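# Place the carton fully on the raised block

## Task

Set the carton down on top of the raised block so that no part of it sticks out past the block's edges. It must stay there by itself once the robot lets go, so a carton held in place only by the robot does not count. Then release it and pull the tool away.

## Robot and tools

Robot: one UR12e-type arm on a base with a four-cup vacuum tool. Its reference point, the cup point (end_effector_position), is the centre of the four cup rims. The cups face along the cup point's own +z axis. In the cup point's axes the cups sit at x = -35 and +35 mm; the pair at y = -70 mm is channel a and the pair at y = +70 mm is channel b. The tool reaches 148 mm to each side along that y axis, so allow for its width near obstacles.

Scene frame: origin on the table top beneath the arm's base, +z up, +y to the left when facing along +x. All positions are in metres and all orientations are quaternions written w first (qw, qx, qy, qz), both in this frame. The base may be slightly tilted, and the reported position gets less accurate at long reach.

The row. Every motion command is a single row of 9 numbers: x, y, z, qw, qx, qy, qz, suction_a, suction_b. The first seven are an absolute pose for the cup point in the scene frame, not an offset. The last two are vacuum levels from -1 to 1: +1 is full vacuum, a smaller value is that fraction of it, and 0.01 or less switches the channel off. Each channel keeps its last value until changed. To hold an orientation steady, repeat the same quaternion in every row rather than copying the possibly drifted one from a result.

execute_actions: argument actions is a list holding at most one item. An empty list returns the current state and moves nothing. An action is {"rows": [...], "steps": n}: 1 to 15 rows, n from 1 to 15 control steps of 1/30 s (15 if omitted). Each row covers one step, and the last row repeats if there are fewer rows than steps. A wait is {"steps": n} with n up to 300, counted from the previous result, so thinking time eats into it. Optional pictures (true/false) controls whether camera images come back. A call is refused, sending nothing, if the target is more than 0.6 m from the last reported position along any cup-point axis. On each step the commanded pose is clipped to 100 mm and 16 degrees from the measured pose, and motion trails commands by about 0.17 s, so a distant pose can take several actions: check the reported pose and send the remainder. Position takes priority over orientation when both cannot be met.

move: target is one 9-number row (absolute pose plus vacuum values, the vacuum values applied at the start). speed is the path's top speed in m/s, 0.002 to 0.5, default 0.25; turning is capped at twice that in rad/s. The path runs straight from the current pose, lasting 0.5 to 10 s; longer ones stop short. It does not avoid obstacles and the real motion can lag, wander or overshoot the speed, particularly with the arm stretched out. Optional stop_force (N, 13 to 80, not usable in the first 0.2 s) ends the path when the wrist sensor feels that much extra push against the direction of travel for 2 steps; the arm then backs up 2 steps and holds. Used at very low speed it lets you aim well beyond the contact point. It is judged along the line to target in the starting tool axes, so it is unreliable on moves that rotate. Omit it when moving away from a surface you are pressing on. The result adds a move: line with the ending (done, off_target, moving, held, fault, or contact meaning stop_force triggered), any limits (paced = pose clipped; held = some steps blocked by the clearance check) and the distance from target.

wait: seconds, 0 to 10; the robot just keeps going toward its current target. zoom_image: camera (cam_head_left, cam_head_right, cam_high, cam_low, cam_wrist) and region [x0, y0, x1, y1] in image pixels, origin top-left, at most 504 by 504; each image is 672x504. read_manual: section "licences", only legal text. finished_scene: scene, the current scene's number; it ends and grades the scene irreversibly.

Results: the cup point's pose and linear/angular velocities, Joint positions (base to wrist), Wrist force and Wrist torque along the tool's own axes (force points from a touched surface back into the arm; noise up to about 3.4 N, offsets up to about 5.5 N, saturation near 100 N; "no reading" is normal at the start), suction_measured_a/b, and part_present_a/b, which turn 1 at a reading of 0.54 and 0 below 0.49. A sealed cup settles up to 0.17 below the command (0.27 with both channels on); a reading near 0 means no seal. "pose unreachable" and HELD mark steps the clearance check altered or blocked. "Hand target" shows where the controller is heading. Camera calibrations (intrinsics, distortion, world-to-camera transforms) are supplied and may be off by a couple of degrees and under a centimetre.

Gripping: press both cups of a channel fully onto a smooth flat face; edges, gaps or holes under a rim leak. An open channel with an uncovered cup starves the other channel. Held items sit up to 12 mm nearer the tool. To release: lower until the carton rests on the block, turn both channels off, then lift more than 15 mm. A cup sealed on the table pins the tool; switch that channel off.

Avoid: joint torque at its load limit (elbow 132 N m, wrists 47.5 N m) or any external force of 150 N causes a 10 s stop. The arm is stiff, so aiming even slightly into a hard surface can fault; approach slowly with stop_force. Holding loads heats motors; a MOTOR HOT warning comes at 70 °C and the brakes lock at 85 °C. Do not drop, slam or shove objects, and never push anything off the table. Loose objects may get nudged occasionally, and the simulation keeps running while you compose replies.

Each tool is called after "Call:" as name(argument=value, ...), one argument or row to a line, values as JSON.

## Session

Call:
execute_actions(
  actions=[],
)

Scene clock: 0.00 s of 5300.00 s.
end_effector_position=(+0.6297, +0.0175, +0.5358) suction_measured_a=0.00 part_present_a=0 suction_measured_b=0.00 part_present_b=0 end_effector_quat_wxyz=(+0.001, +0.697, +0.717, -0.000) end_effector_velocity=(-0.000, +0.000, -0.000) end_effector_angular_velocity=(+0.000, +0.001, +0.001)
Joint positions: [-0.281 -1.702  1.855 -1.726 -1.571 -1.853]
Joint velocities: [ 0.001  0.     0.     0.    -0.    -0.001]
Wrist force (N, on the end effector, along its own x y z axes, offset not removed): no reading
Wrist torque (N m, same axes, about the end effector's origin, offset not removed): no reading
Hand target: +0.630, +0.017, +0.536; +0.001, +0.697, +0.717, -0.000
camera_calibration (this result's frames):
cam_wrist: T_world_to_cam=[[-0.996435, 0.0788334, 0.0300441, 0.617841], [0.0820109, 0.821602, 0.564132, -0.323691], [0.0197882, 0.564585, -0.825138, 0.554028], [0, 0, 0, 1]] pos_world=[0.631222, -0.0955576, 0.621191]

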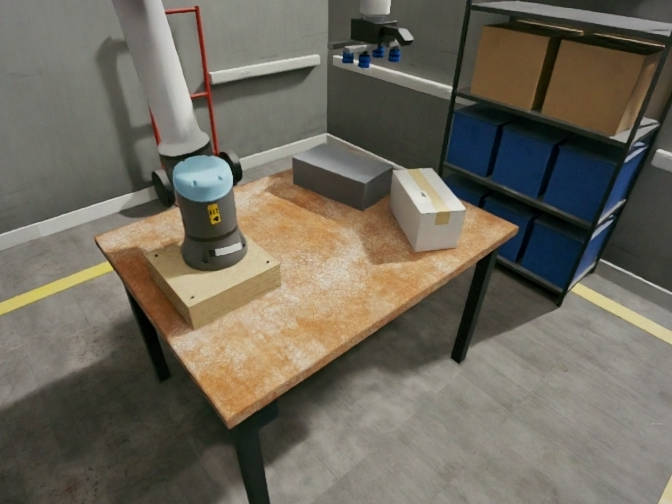

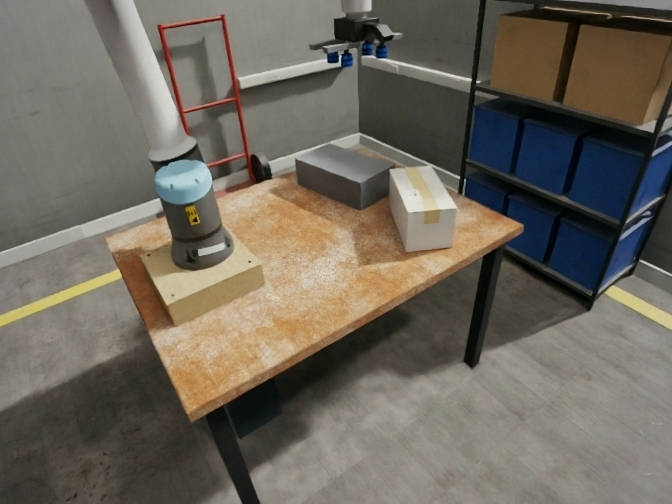

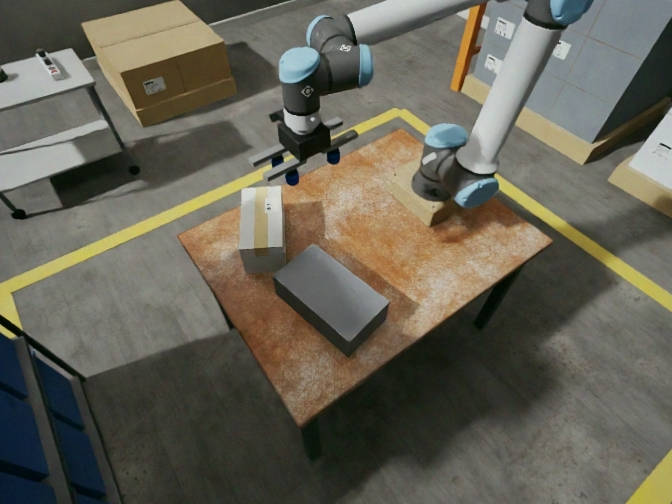

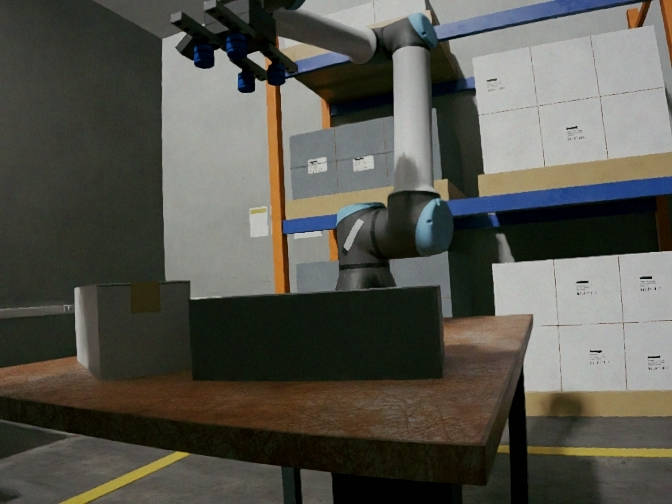

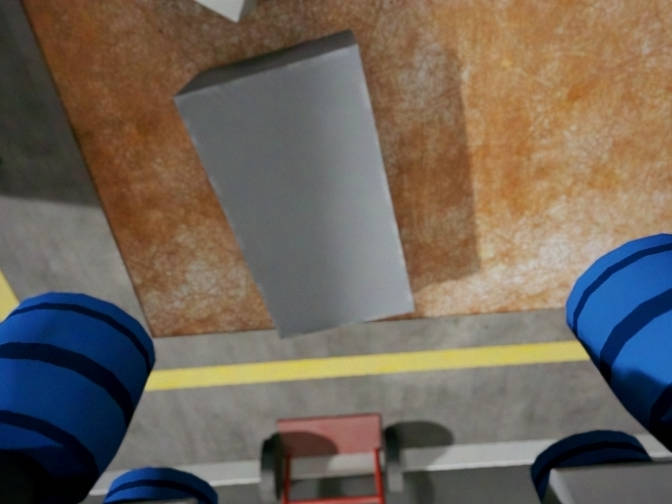

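Call:
zoom_image(
  camera="cam_high",
  region=[220, 170, 410, 370],
)

Call:
zoom_image(
  camera="cam_head_left",
  region=[280, 130, 490, 265],
)

Call:
zoom_image(
  camera="cam_wrist",
  region=[150, 0, 450, 360],
)

Call:
zoom_image(
  camera="cam_low",
  region=[50, 250, 470, 400],
)

Region (220, 170, 410, 370) of cam_high's 672x504 image, scaled by 2.520, with more detail than that image has; it fills the left 479 columns of this view, and the rest is white.

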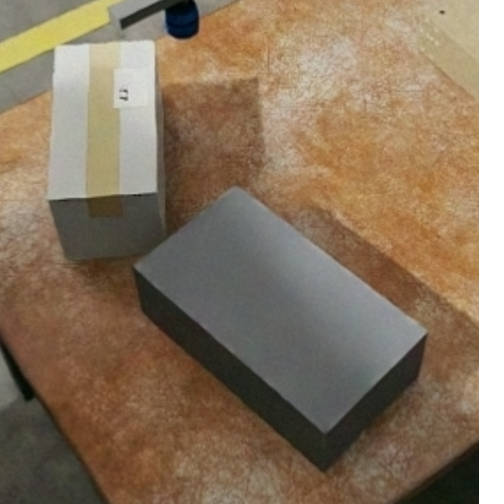

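Region (280, 130, 490, 265) of cam_head_left's 672x504 image, scaled by 2.400, with more detail than that image has; it fills the top 324 rows of this view, and the rest is white.

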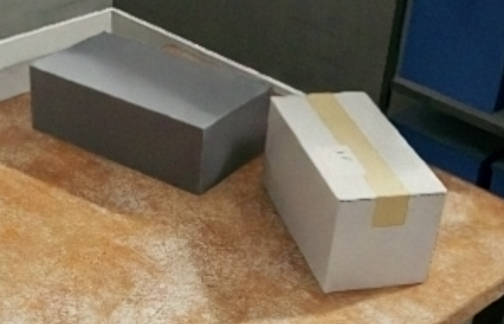

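Region (150, 0, 450, 360) of cam_wrist's 672x504 image, scaled by 1.400, with more detail than that image has.

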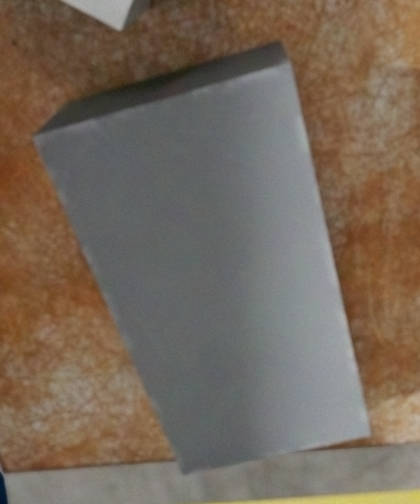

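Region (50, 250, 470, 400) of cam_low's 672x504 image, scaled by 1.200, with more detail than that image has; it fills the top 180 rows of this view, and the rest is white.

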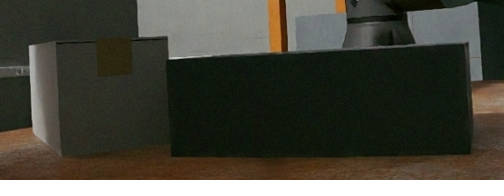

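Call:
move(
  target=[0.694, -0.21, 0.30, 0, 0.2706, 0.9627, 0, -1, -1],
  speed=0.35,
)

Scene clock: 55.47 s of 5300.00 s.
end_effector_position=(+0.6940, -0.2101, +0.3001) suction_measured_a=0.00 part_present_a=0 suction_measured_b=0.00 part_present_b=0 end_effector_quat_wxyz=(-0.000, +0.271, +0.963, -0.000) end_effector_velocity=(+0.002, -0.002, -0.001) end_effector_angular_velocity=(-0.000, -0.002, +0.010)
Joint positions: [-0.565 -1.392  1.982 -2.161 -1.571 -3.129]
Joint velocities: [-0.002  0.004 -0.002 -0.004  0.001 -0.012]
Wrist force (N, on the end effector, along its own x y z axes, offset not removed): [1.6 4.9 -3.0]
Wrist torque (N m, same axes, about the end effector's origin, offset not removed): [0.82 0.13 0.05]
Hand target: +0.694, -0.210, +0.300; -0.000, +0.271, +0.963, -0.000
Off the commanded pose: 0.000 m, 0 deg.
After step 90, 50.40 s passed at rest.
move: done
camera_calibration (this result's frames):
cam_wrist: T_world_to_cam=[[-0.610624, -0.791277, 0.0319206, 0.255846], [-0.641877, 0.518137, 0.565268, 0.429259], [-0.463822, 0.324677, -0.82429, 0.771718], [0, 0, 0, 1]] pos_world=[0.789697, -0.270529, 0.385306]

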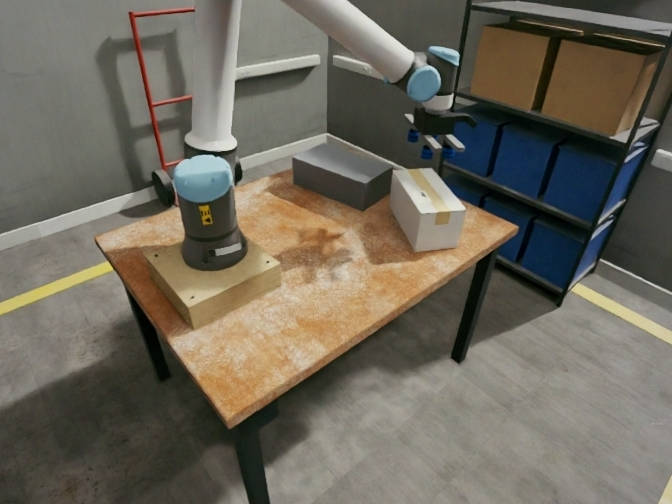

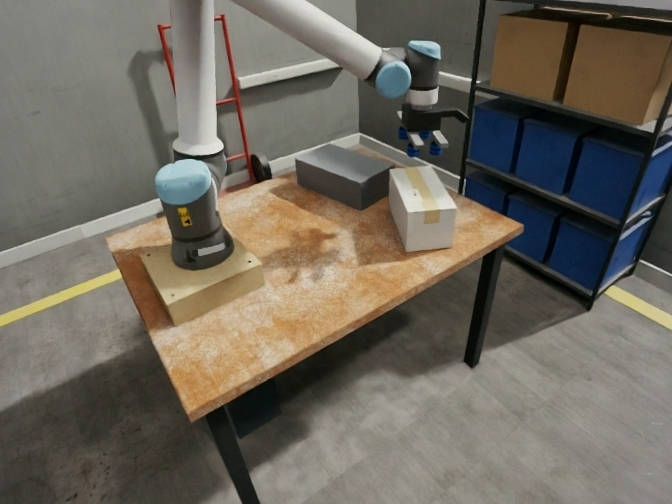

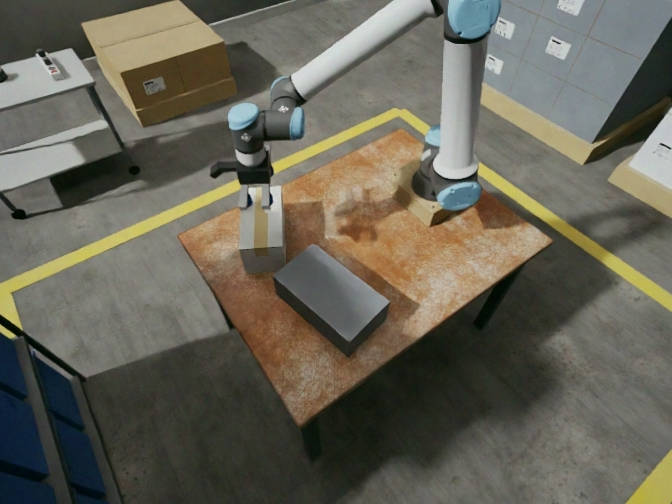

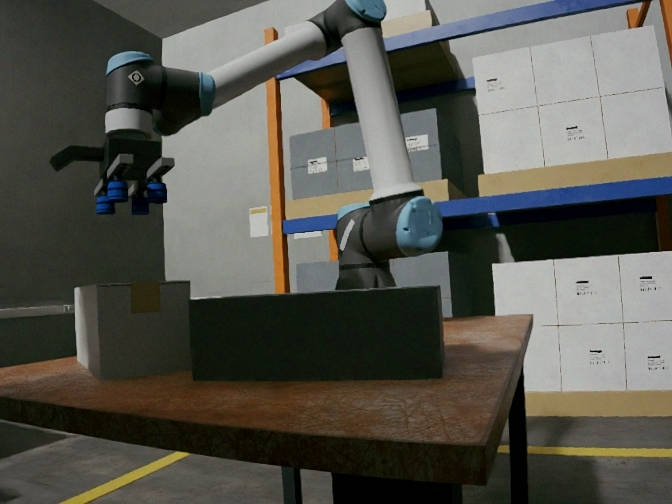

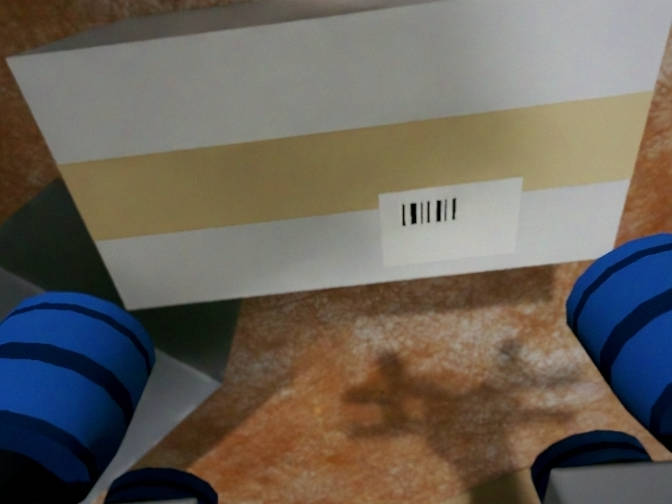

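Call:
move(
  target=[0.695, -0.22, 0.172, 0, 0.2706, 0.9627, 0, -1, -1],
  speed=0.15,
)

Scene clock: 76.33 s of 5300.00 s.
end_effector_position=(+0.6951, -0.2200, +0.1722) suction_measured_a=0.00 part_present_a=0 suction_measured_b=0.00 part_present_b=0 end_effector_quat_wxyz=(-0.000, +0.271, +0.963, -0.000) end_effector_velocity=(-0.001, -0.001, -0.002) end_effector_angular_velocity=(+0.001, -0.000, -0.002)
Joint positions: [-0.576 -1.235  2.064 -2.401 -1.57  -3.142]
Joint velocities: [-0.002  0.003  0.002 -0.004  0.001  0.   ]
Wrist force (N, on the end effector, along its own x y z axes, offset not removed): [1.0 4.5 -5.4]
Wrist torque (N m, same axes, about the end effector's origin, offset not removed): [0.68 0.25 0.12]
Hand target: +0.695, -0.220, +0.172; -0.000, +0.271, +0.963, -0.000
Off the commanded pose: 0.000 m, 0 deg.
After step 90, 16.43 s passed at rest.
move: done
camera_calibration (this result's frames):
cam_wrist: T_world_to_cam=[[-0.609806, -0.791934, 0.0312588, 0.252095], [-0.642652, 0.517167, 0.565276, 0.507772], [-0.463827, 0.32462, -0.824309, 0.669968], [0, 0, 0, 1]] pos_world=[0.790799, -0.280445, 0.257349]

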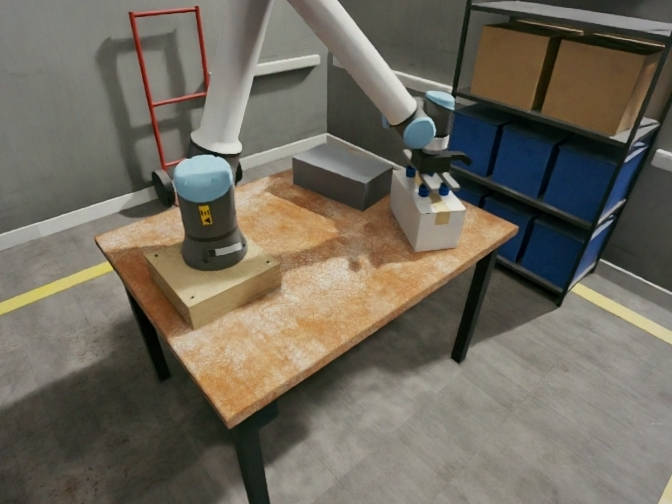

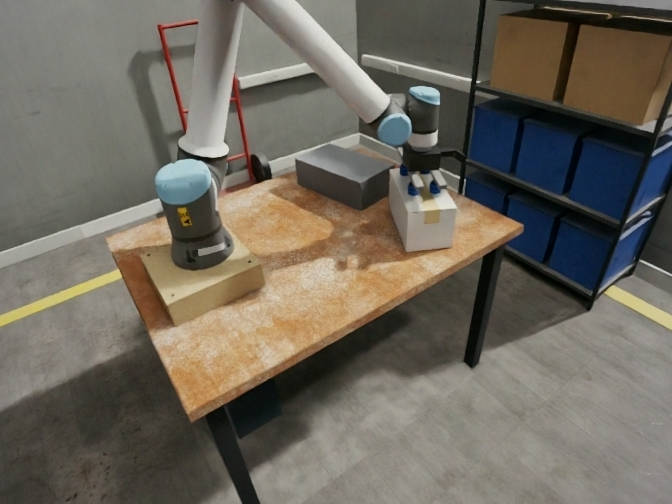

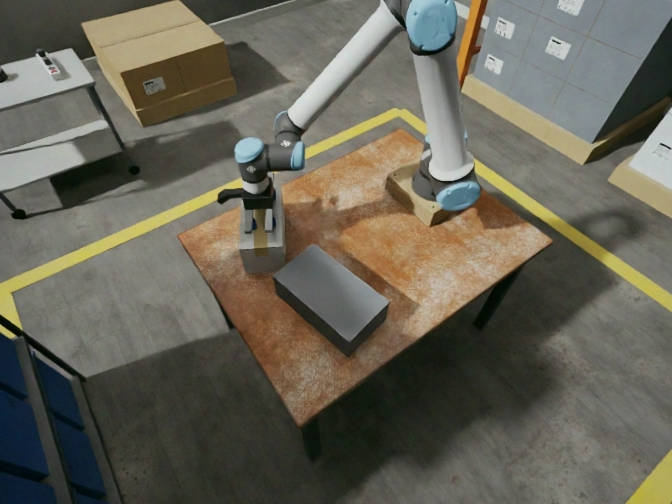

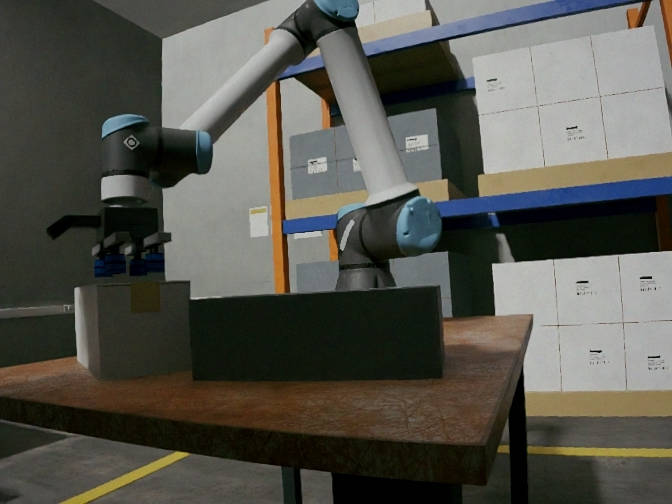

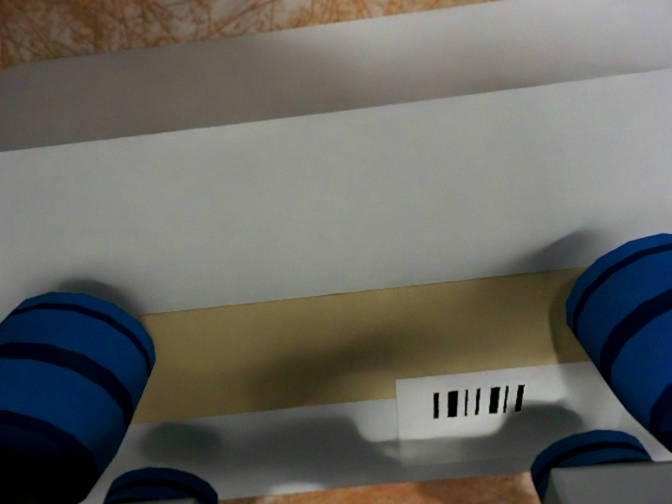

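Call:
move(
  target=[0.695, -0.22, 0.135, 0, 0.2706, 0.9627, 0, 1, 1],
  speed=0.008,
  stop_force=15,
)

Scene clock: 88.23 s of 5300.00 s.
end_effector_position=(+0.6952, -0.2201, +0.1405) suction_measured_a=0.90 part_present_a=1 suction_measured_b=0.90 part_present_b=1 end_effector_quat_wxyz=(+0.000, +0.271, +0.963, -0.000) end_effector_velocity=(-0.000, -0.000, +0.001) end_effector_angular_velocity=(+0.001, +0.001, -0.000)
Joint positions: [-0.576 -1.19   2.079 -2.461 -1.57  -3.142]
Joint velocities: [-0.001 -0.002 -0.001  0.005  0.001 -0.001]
Wrist force (N, on the end effector, along its own x y z axes, offset not removed): [9.8 5.5 -36.2]
Wrist torque (N m, same axes, about the end effector's origin, offset not removed): [1.61 -1.56 0.07]
Hand target: +0.695, -0.220, +0.141; +0.000, +0.271, +0.963, -0.000
Off the commanded pose: 0.006 m, 0 deg.
After step 90, 4.57 s passed at rest.
move: contact
camera_calibration (this result's frames):
cam_wrist: T_world_to_cam=[[-0.6098, -0.791941, 0.0312027, 0.253107], [-0.642957, 0.517333, 0.564777, 0.526087], [-0.463412, 0.324339, -0.824654, 0.643636], [0, 0, 0, 1]] pos_world=[0.790865, -0.280473, 0.225757]

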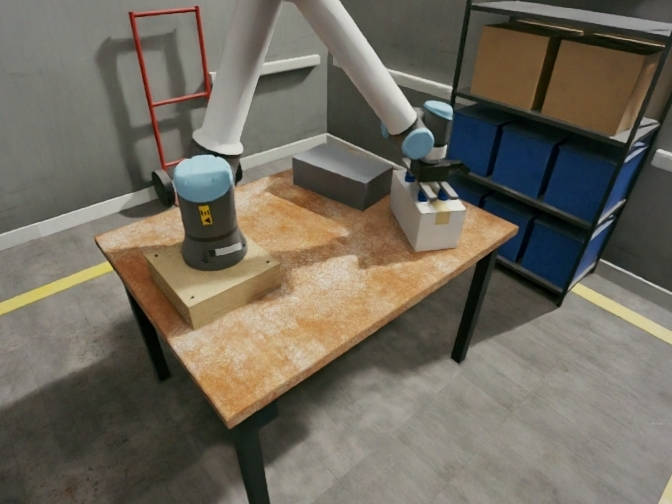

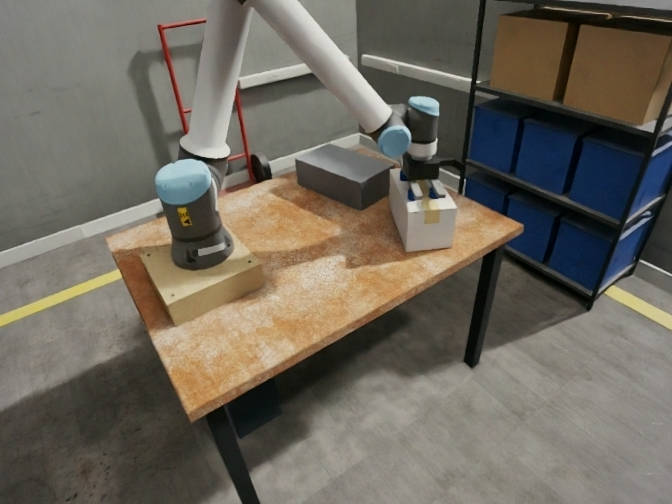

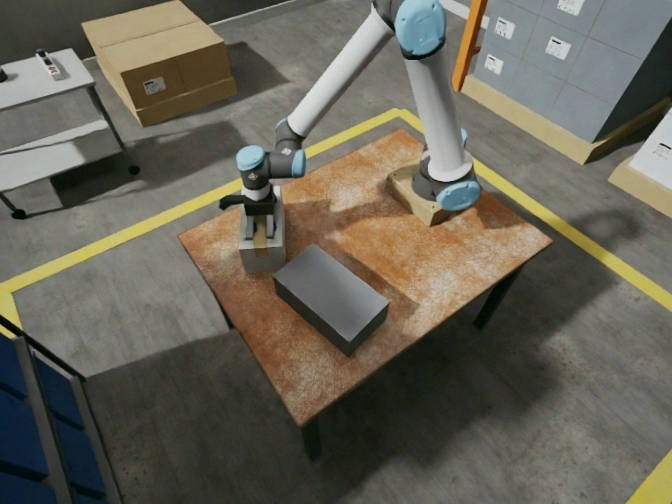

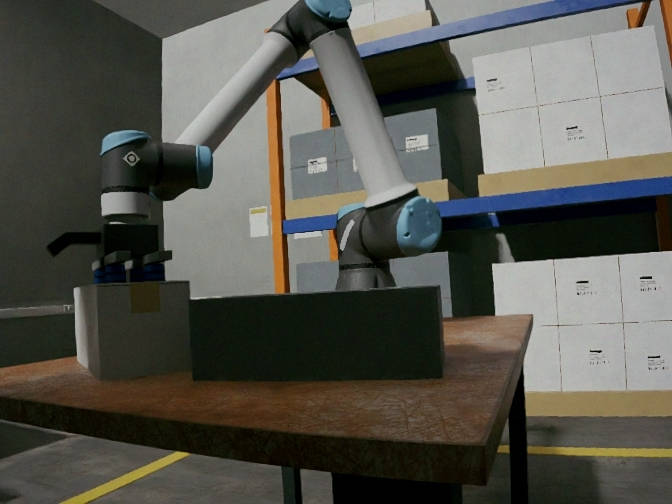

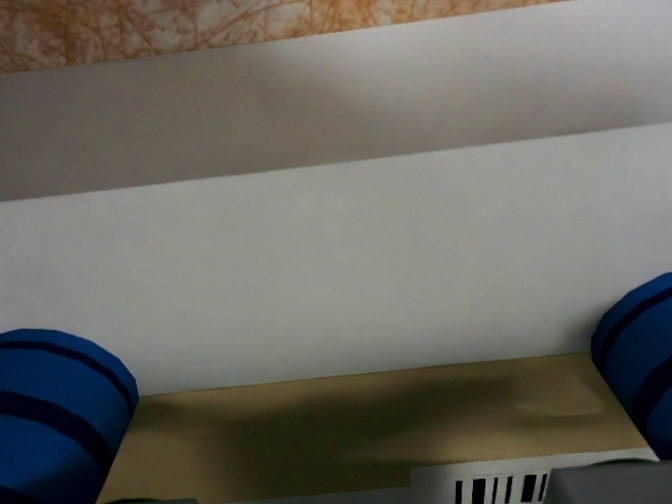

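Call:
move(
  target=[0.695, -0.22, 0.31, 0, 0.2706, 0.9627, 0, 1, 1],
  speed=0.12,
)

Call:
move(
  target=[0.670, 0.195, 0.31, 0, -0.0845, 0.9964, 0, 1, 1],
  speed=0.2,
)

Call:
move(
  target=[0.670, 0.195, 0.274, 0, -0.0845, 0.9964, 0, 1, 1],
  speed=0.05,
)

Call:
zoom_image(
  camera="cam_high",
  region=[250, 180, 420, 370],
)

Call:
zoom_image(
  camera="cam_head_left",
  region=[270, 90, 420, 220],
)

Call:
zoom_image(
  camera="cam_low",
  region=[160, 150, 480, 400],
)

Scene clock: 95.80 s of 5300.00 s.
end_effector_position=(+0.6949, -0.2199, +0.3099) suction_measured_a=0.90 part_present_a=1 suction_measured_b=0.90 part_present_b=1 end_effector_quat_wxyz=(+0.000, +0.271, +0.963, +0.000) end_effector_velocity=(-0.000, +0.001, +0.002) end_effector_angular_velocity=(-0.000, +0.001, +0.003)
Joint positions: [-0.576 -1.396  1.967 -2.142 -1.57  -3.142]
Joint velocities: [ 0.001 -0.002 -0.002  0.004 -0.    -0.002]
Wrist force (N, on the end effector, along its own x y z axes, offset not removed): [-0.7 4.5 18.5]
Wrist torque (N m, same axes, about the end effector's origin, offset not removed): [1.10 0.30 0.09]
Hand target: +0.695, -0.220, +0.310; +0.000, +0.271, +0.963, -0.000
Off the commanded pose: 0.000 m, 0 deg.
move: done
camera_calibration (this result's frames):
cam_wrist: T_world_to_cam=[[-0.609807, -0.791935, 0.0312187, 0.247782], [-0.642666, 0.517151, 0.565274, 0.429737], [-0.463805, 0.324645, -0.824312, 0.783316], [0, 0, 0, 1]] pos_world=[0.790582, -0.280311, 0.395042]

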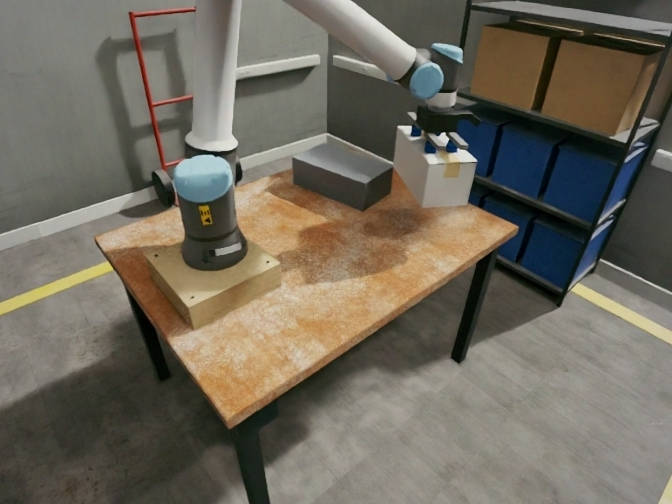

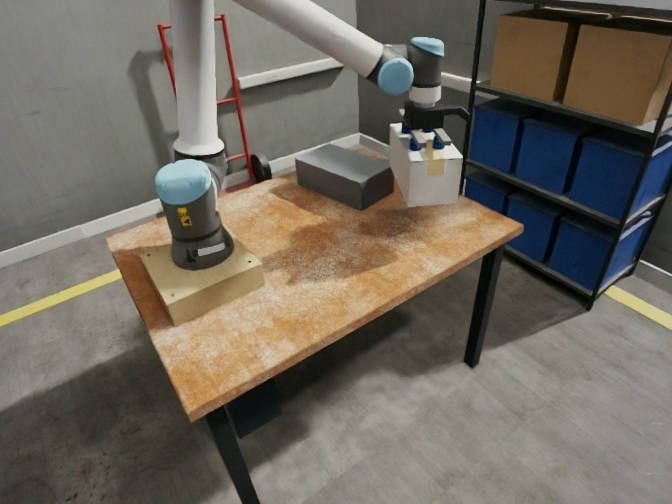

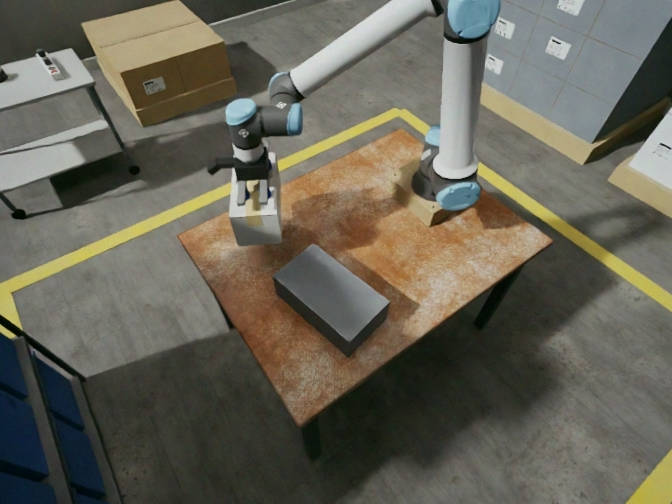

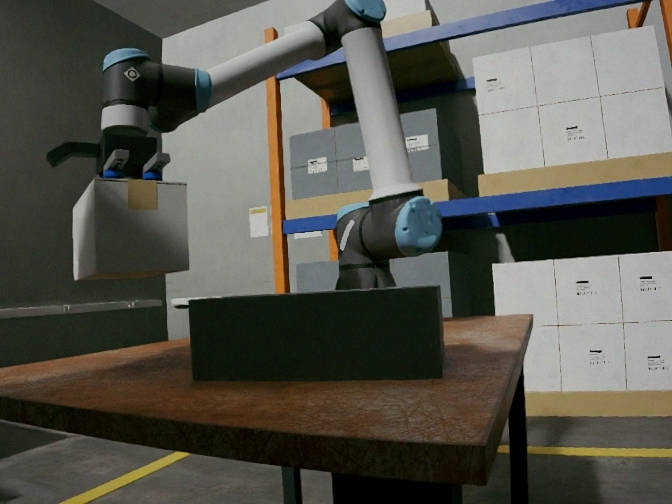

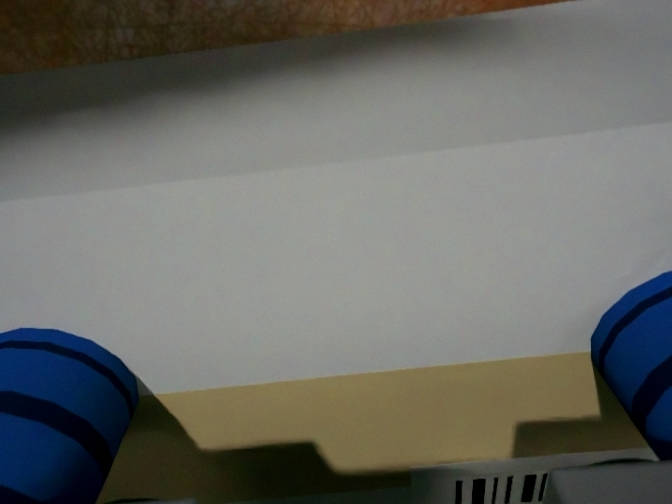

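Scene clock: 98.47 s of 5300.00 s.
end_effector_position=(+0.6702, +0.1951, +0.3100) suction_measured_a=0.90 part_present_a=1 suction_measured_b=0.90 part_present_b=1 end_effector_quat_wxyz=(+0.000, -0.084, +0.996, +0.000) end_effector_velocity=(+0.000, +0.003, +0.000) end_effector_angular_velocity=(-0.000, +0.000, +0.007)
Joint positions: [ 0.002 -1.444  2.024 -2.152 -1.569 -3.28 ]
Joint velocities: [ 0.005  0.001 -0.002  0.001 -0.    -0.002]
Wrist force (N, on the end effector, along its own x y z axes, offset not removed): [2.4 1.4 16.0]
Wrist torque (N m, same axes, about the end effector's origin, offset not removed): [0.58 -0.13 0.15]
Hand target: +0.670, +0.195, +0.310; +0.000, -0.085, +0.996, +0.000
Off the commanded pose: 0.000 m, 0 deg.
move: done
camera_calibration (this result's frames):
cam_wrist: T_world_to_cam=[[0.0604662, -0.997712, 0.0302482, 0.152658], [-0.82458, -0.0328504, 0.564791, 0.428593], [-0.562505, -0.0590929, -0.824679, 0.778425], [0, 0, 0, 1]] pos_world=[0.782047, 0.212388, 0.395268]

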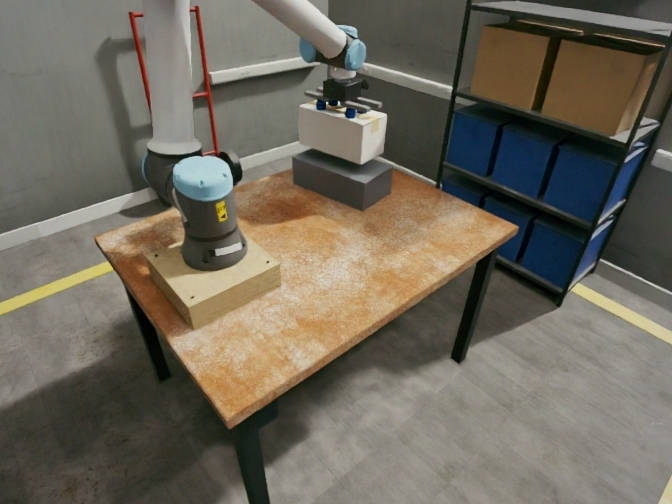

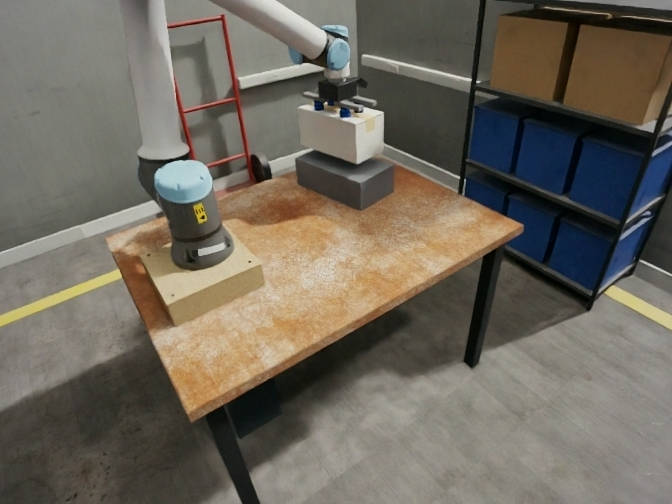

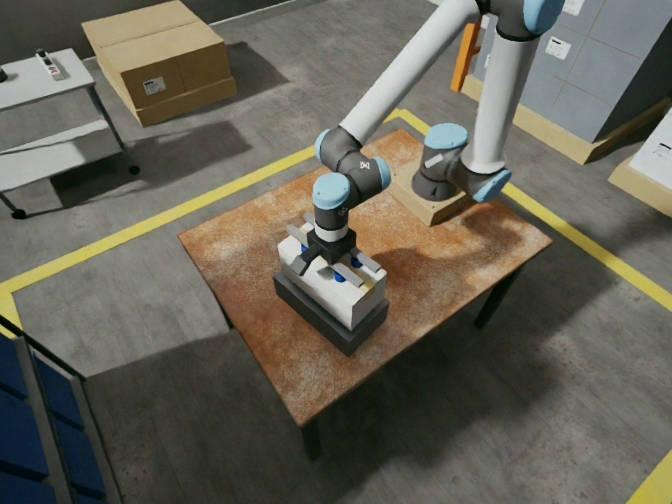

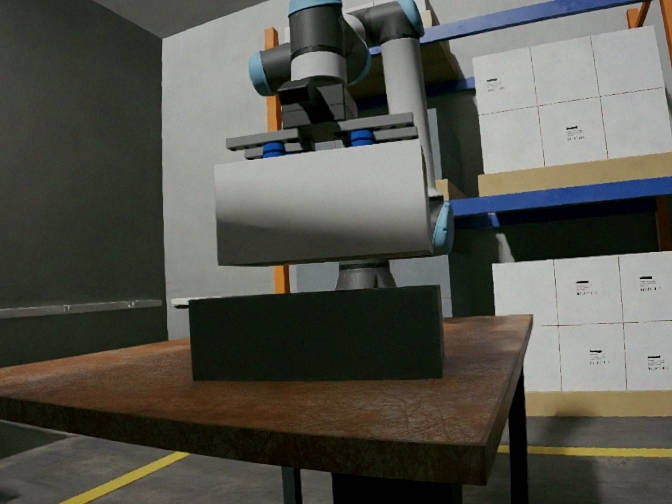

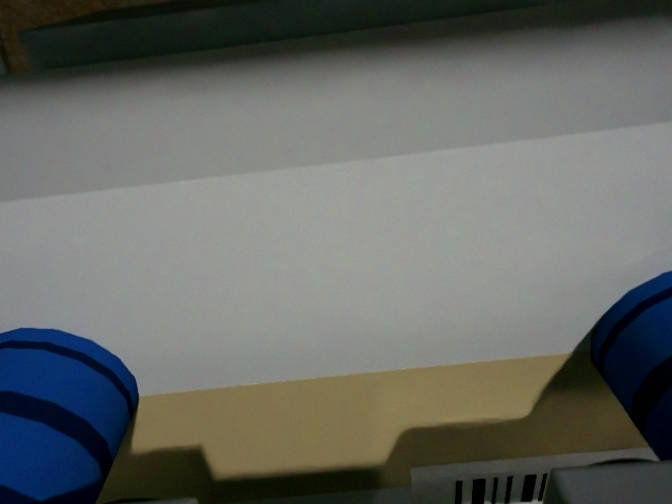

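Scene clock: 99.60 s of 5300.00 s.
end_effector_position=(+0.6700, +0.1950, +0.2743) suction_measured_a=0.90 part_present_a=1 suction_measured_b=0.90 part_present_b=1 end_effector_quat_wxyz=(+0.000, -0.084, +0.996, +0.000) end_effector_velocity=(+0.000, -0.000, -0.002) end_effector_angular_velocity=(+0.000, -0.000, -0.001)
Joint positions: [ 0.003 -1.407  2.055 -2.22  -1.57  -3.28 ]
Joint velocities: [-0.     0.003  0.001 -0.004  0.     0.001]
Wrist force (N, on the end effector, along its own x y z axes, offset not removed): [-2.9 3.7 19.2]
Wrist torque (N m, same axes, about the end effector's origin, offset not removed): [1.14 0.55 0.22]
Hand target: +0.670, +0.195, +0.274; -0.000, -0.085, +0.996, +0.000
Off the commanded pose: 0.000 m, 0 deg.
move: done
camera_calibration (this result's frames):
cam_wrist: T_world_to_cam=[[0.0609544, -0.997652, 0.0312248, 0.153004], [-0.82426, -0.0326686, 0.565269, 0.448223], [-0.562922, -0.0601929, -0.824315, 0.749226], [0, 0, 0, 1]] pos_world=[0.781881, 0.212386, 0.359454]

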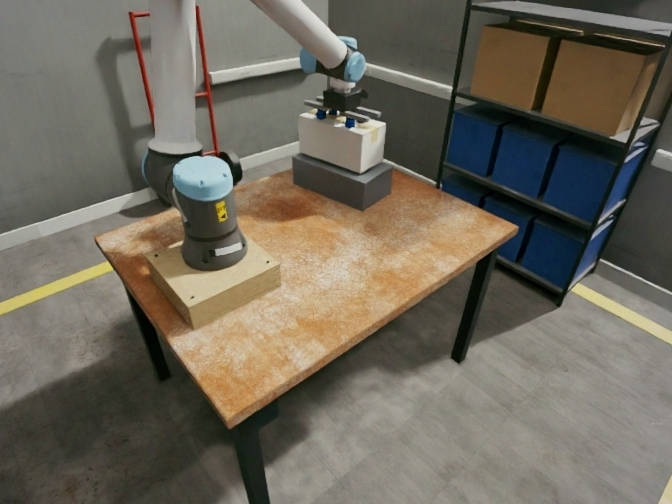

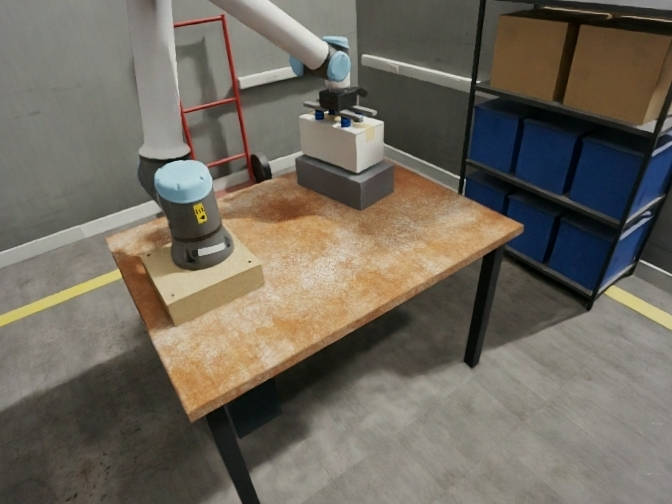

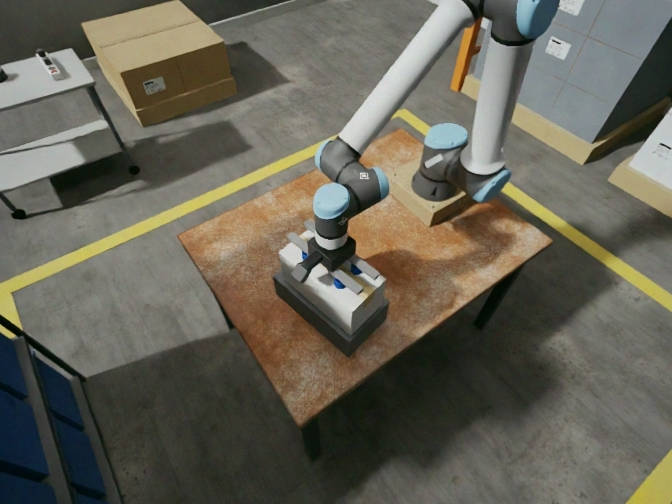

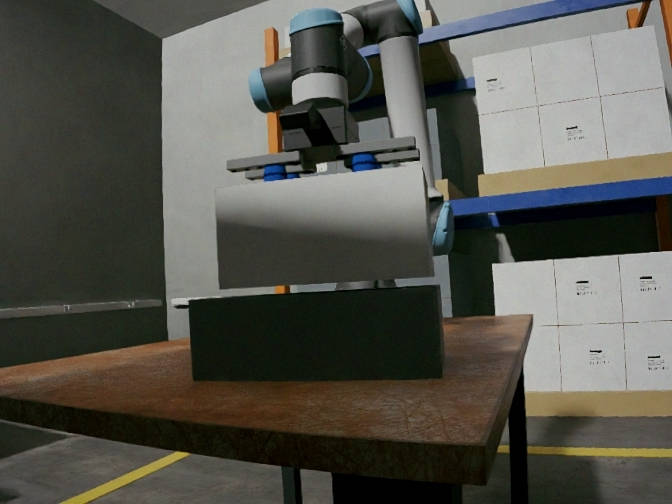

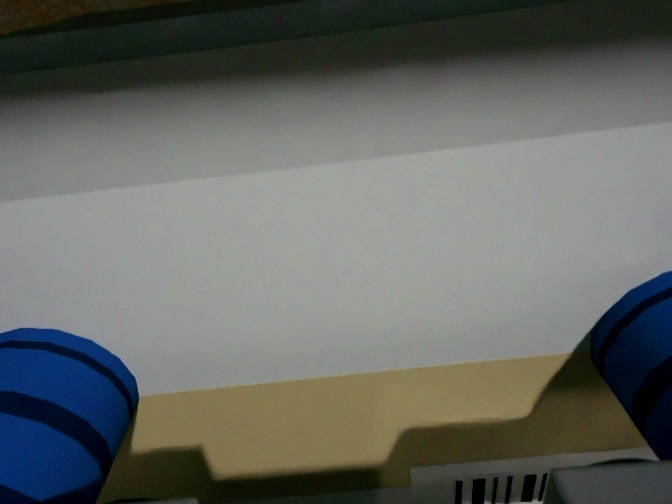

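Region (250, 180, 420, 370) of cam_high's 672x504 image, scaled by 2.653, with more detail than that image has; it fills the left 451 columns of this view, and the rest is white.

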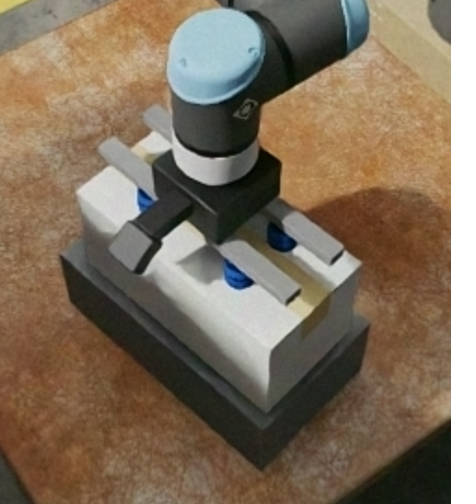

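Region (270, 90, 420, 220) of cam_head_left's 672x504 image, scaled by 3.360, with more detail than that image has; it fills the top 437 rows of this view, and the rest is white.

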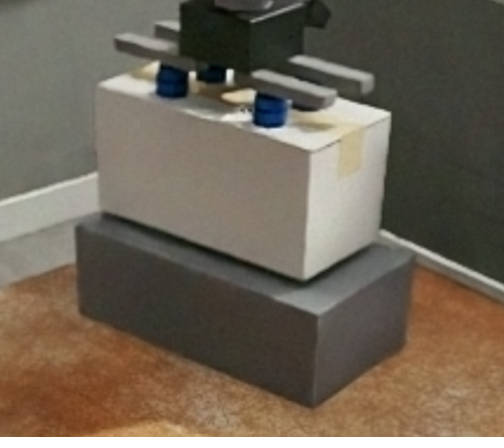

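Region (160, 150, 480, 400) of cam_low's 672x504 image, scaled by 1.575, with more detail than that image has; it fills the top 394 rows of this view, and the rest is white.

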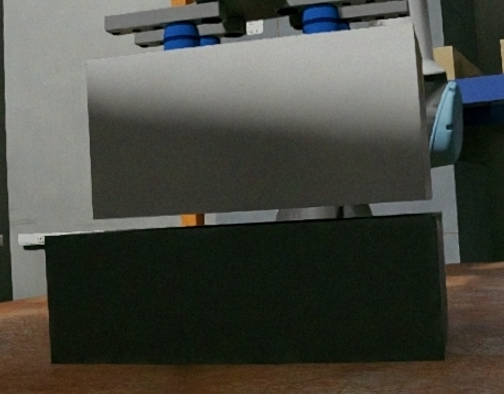

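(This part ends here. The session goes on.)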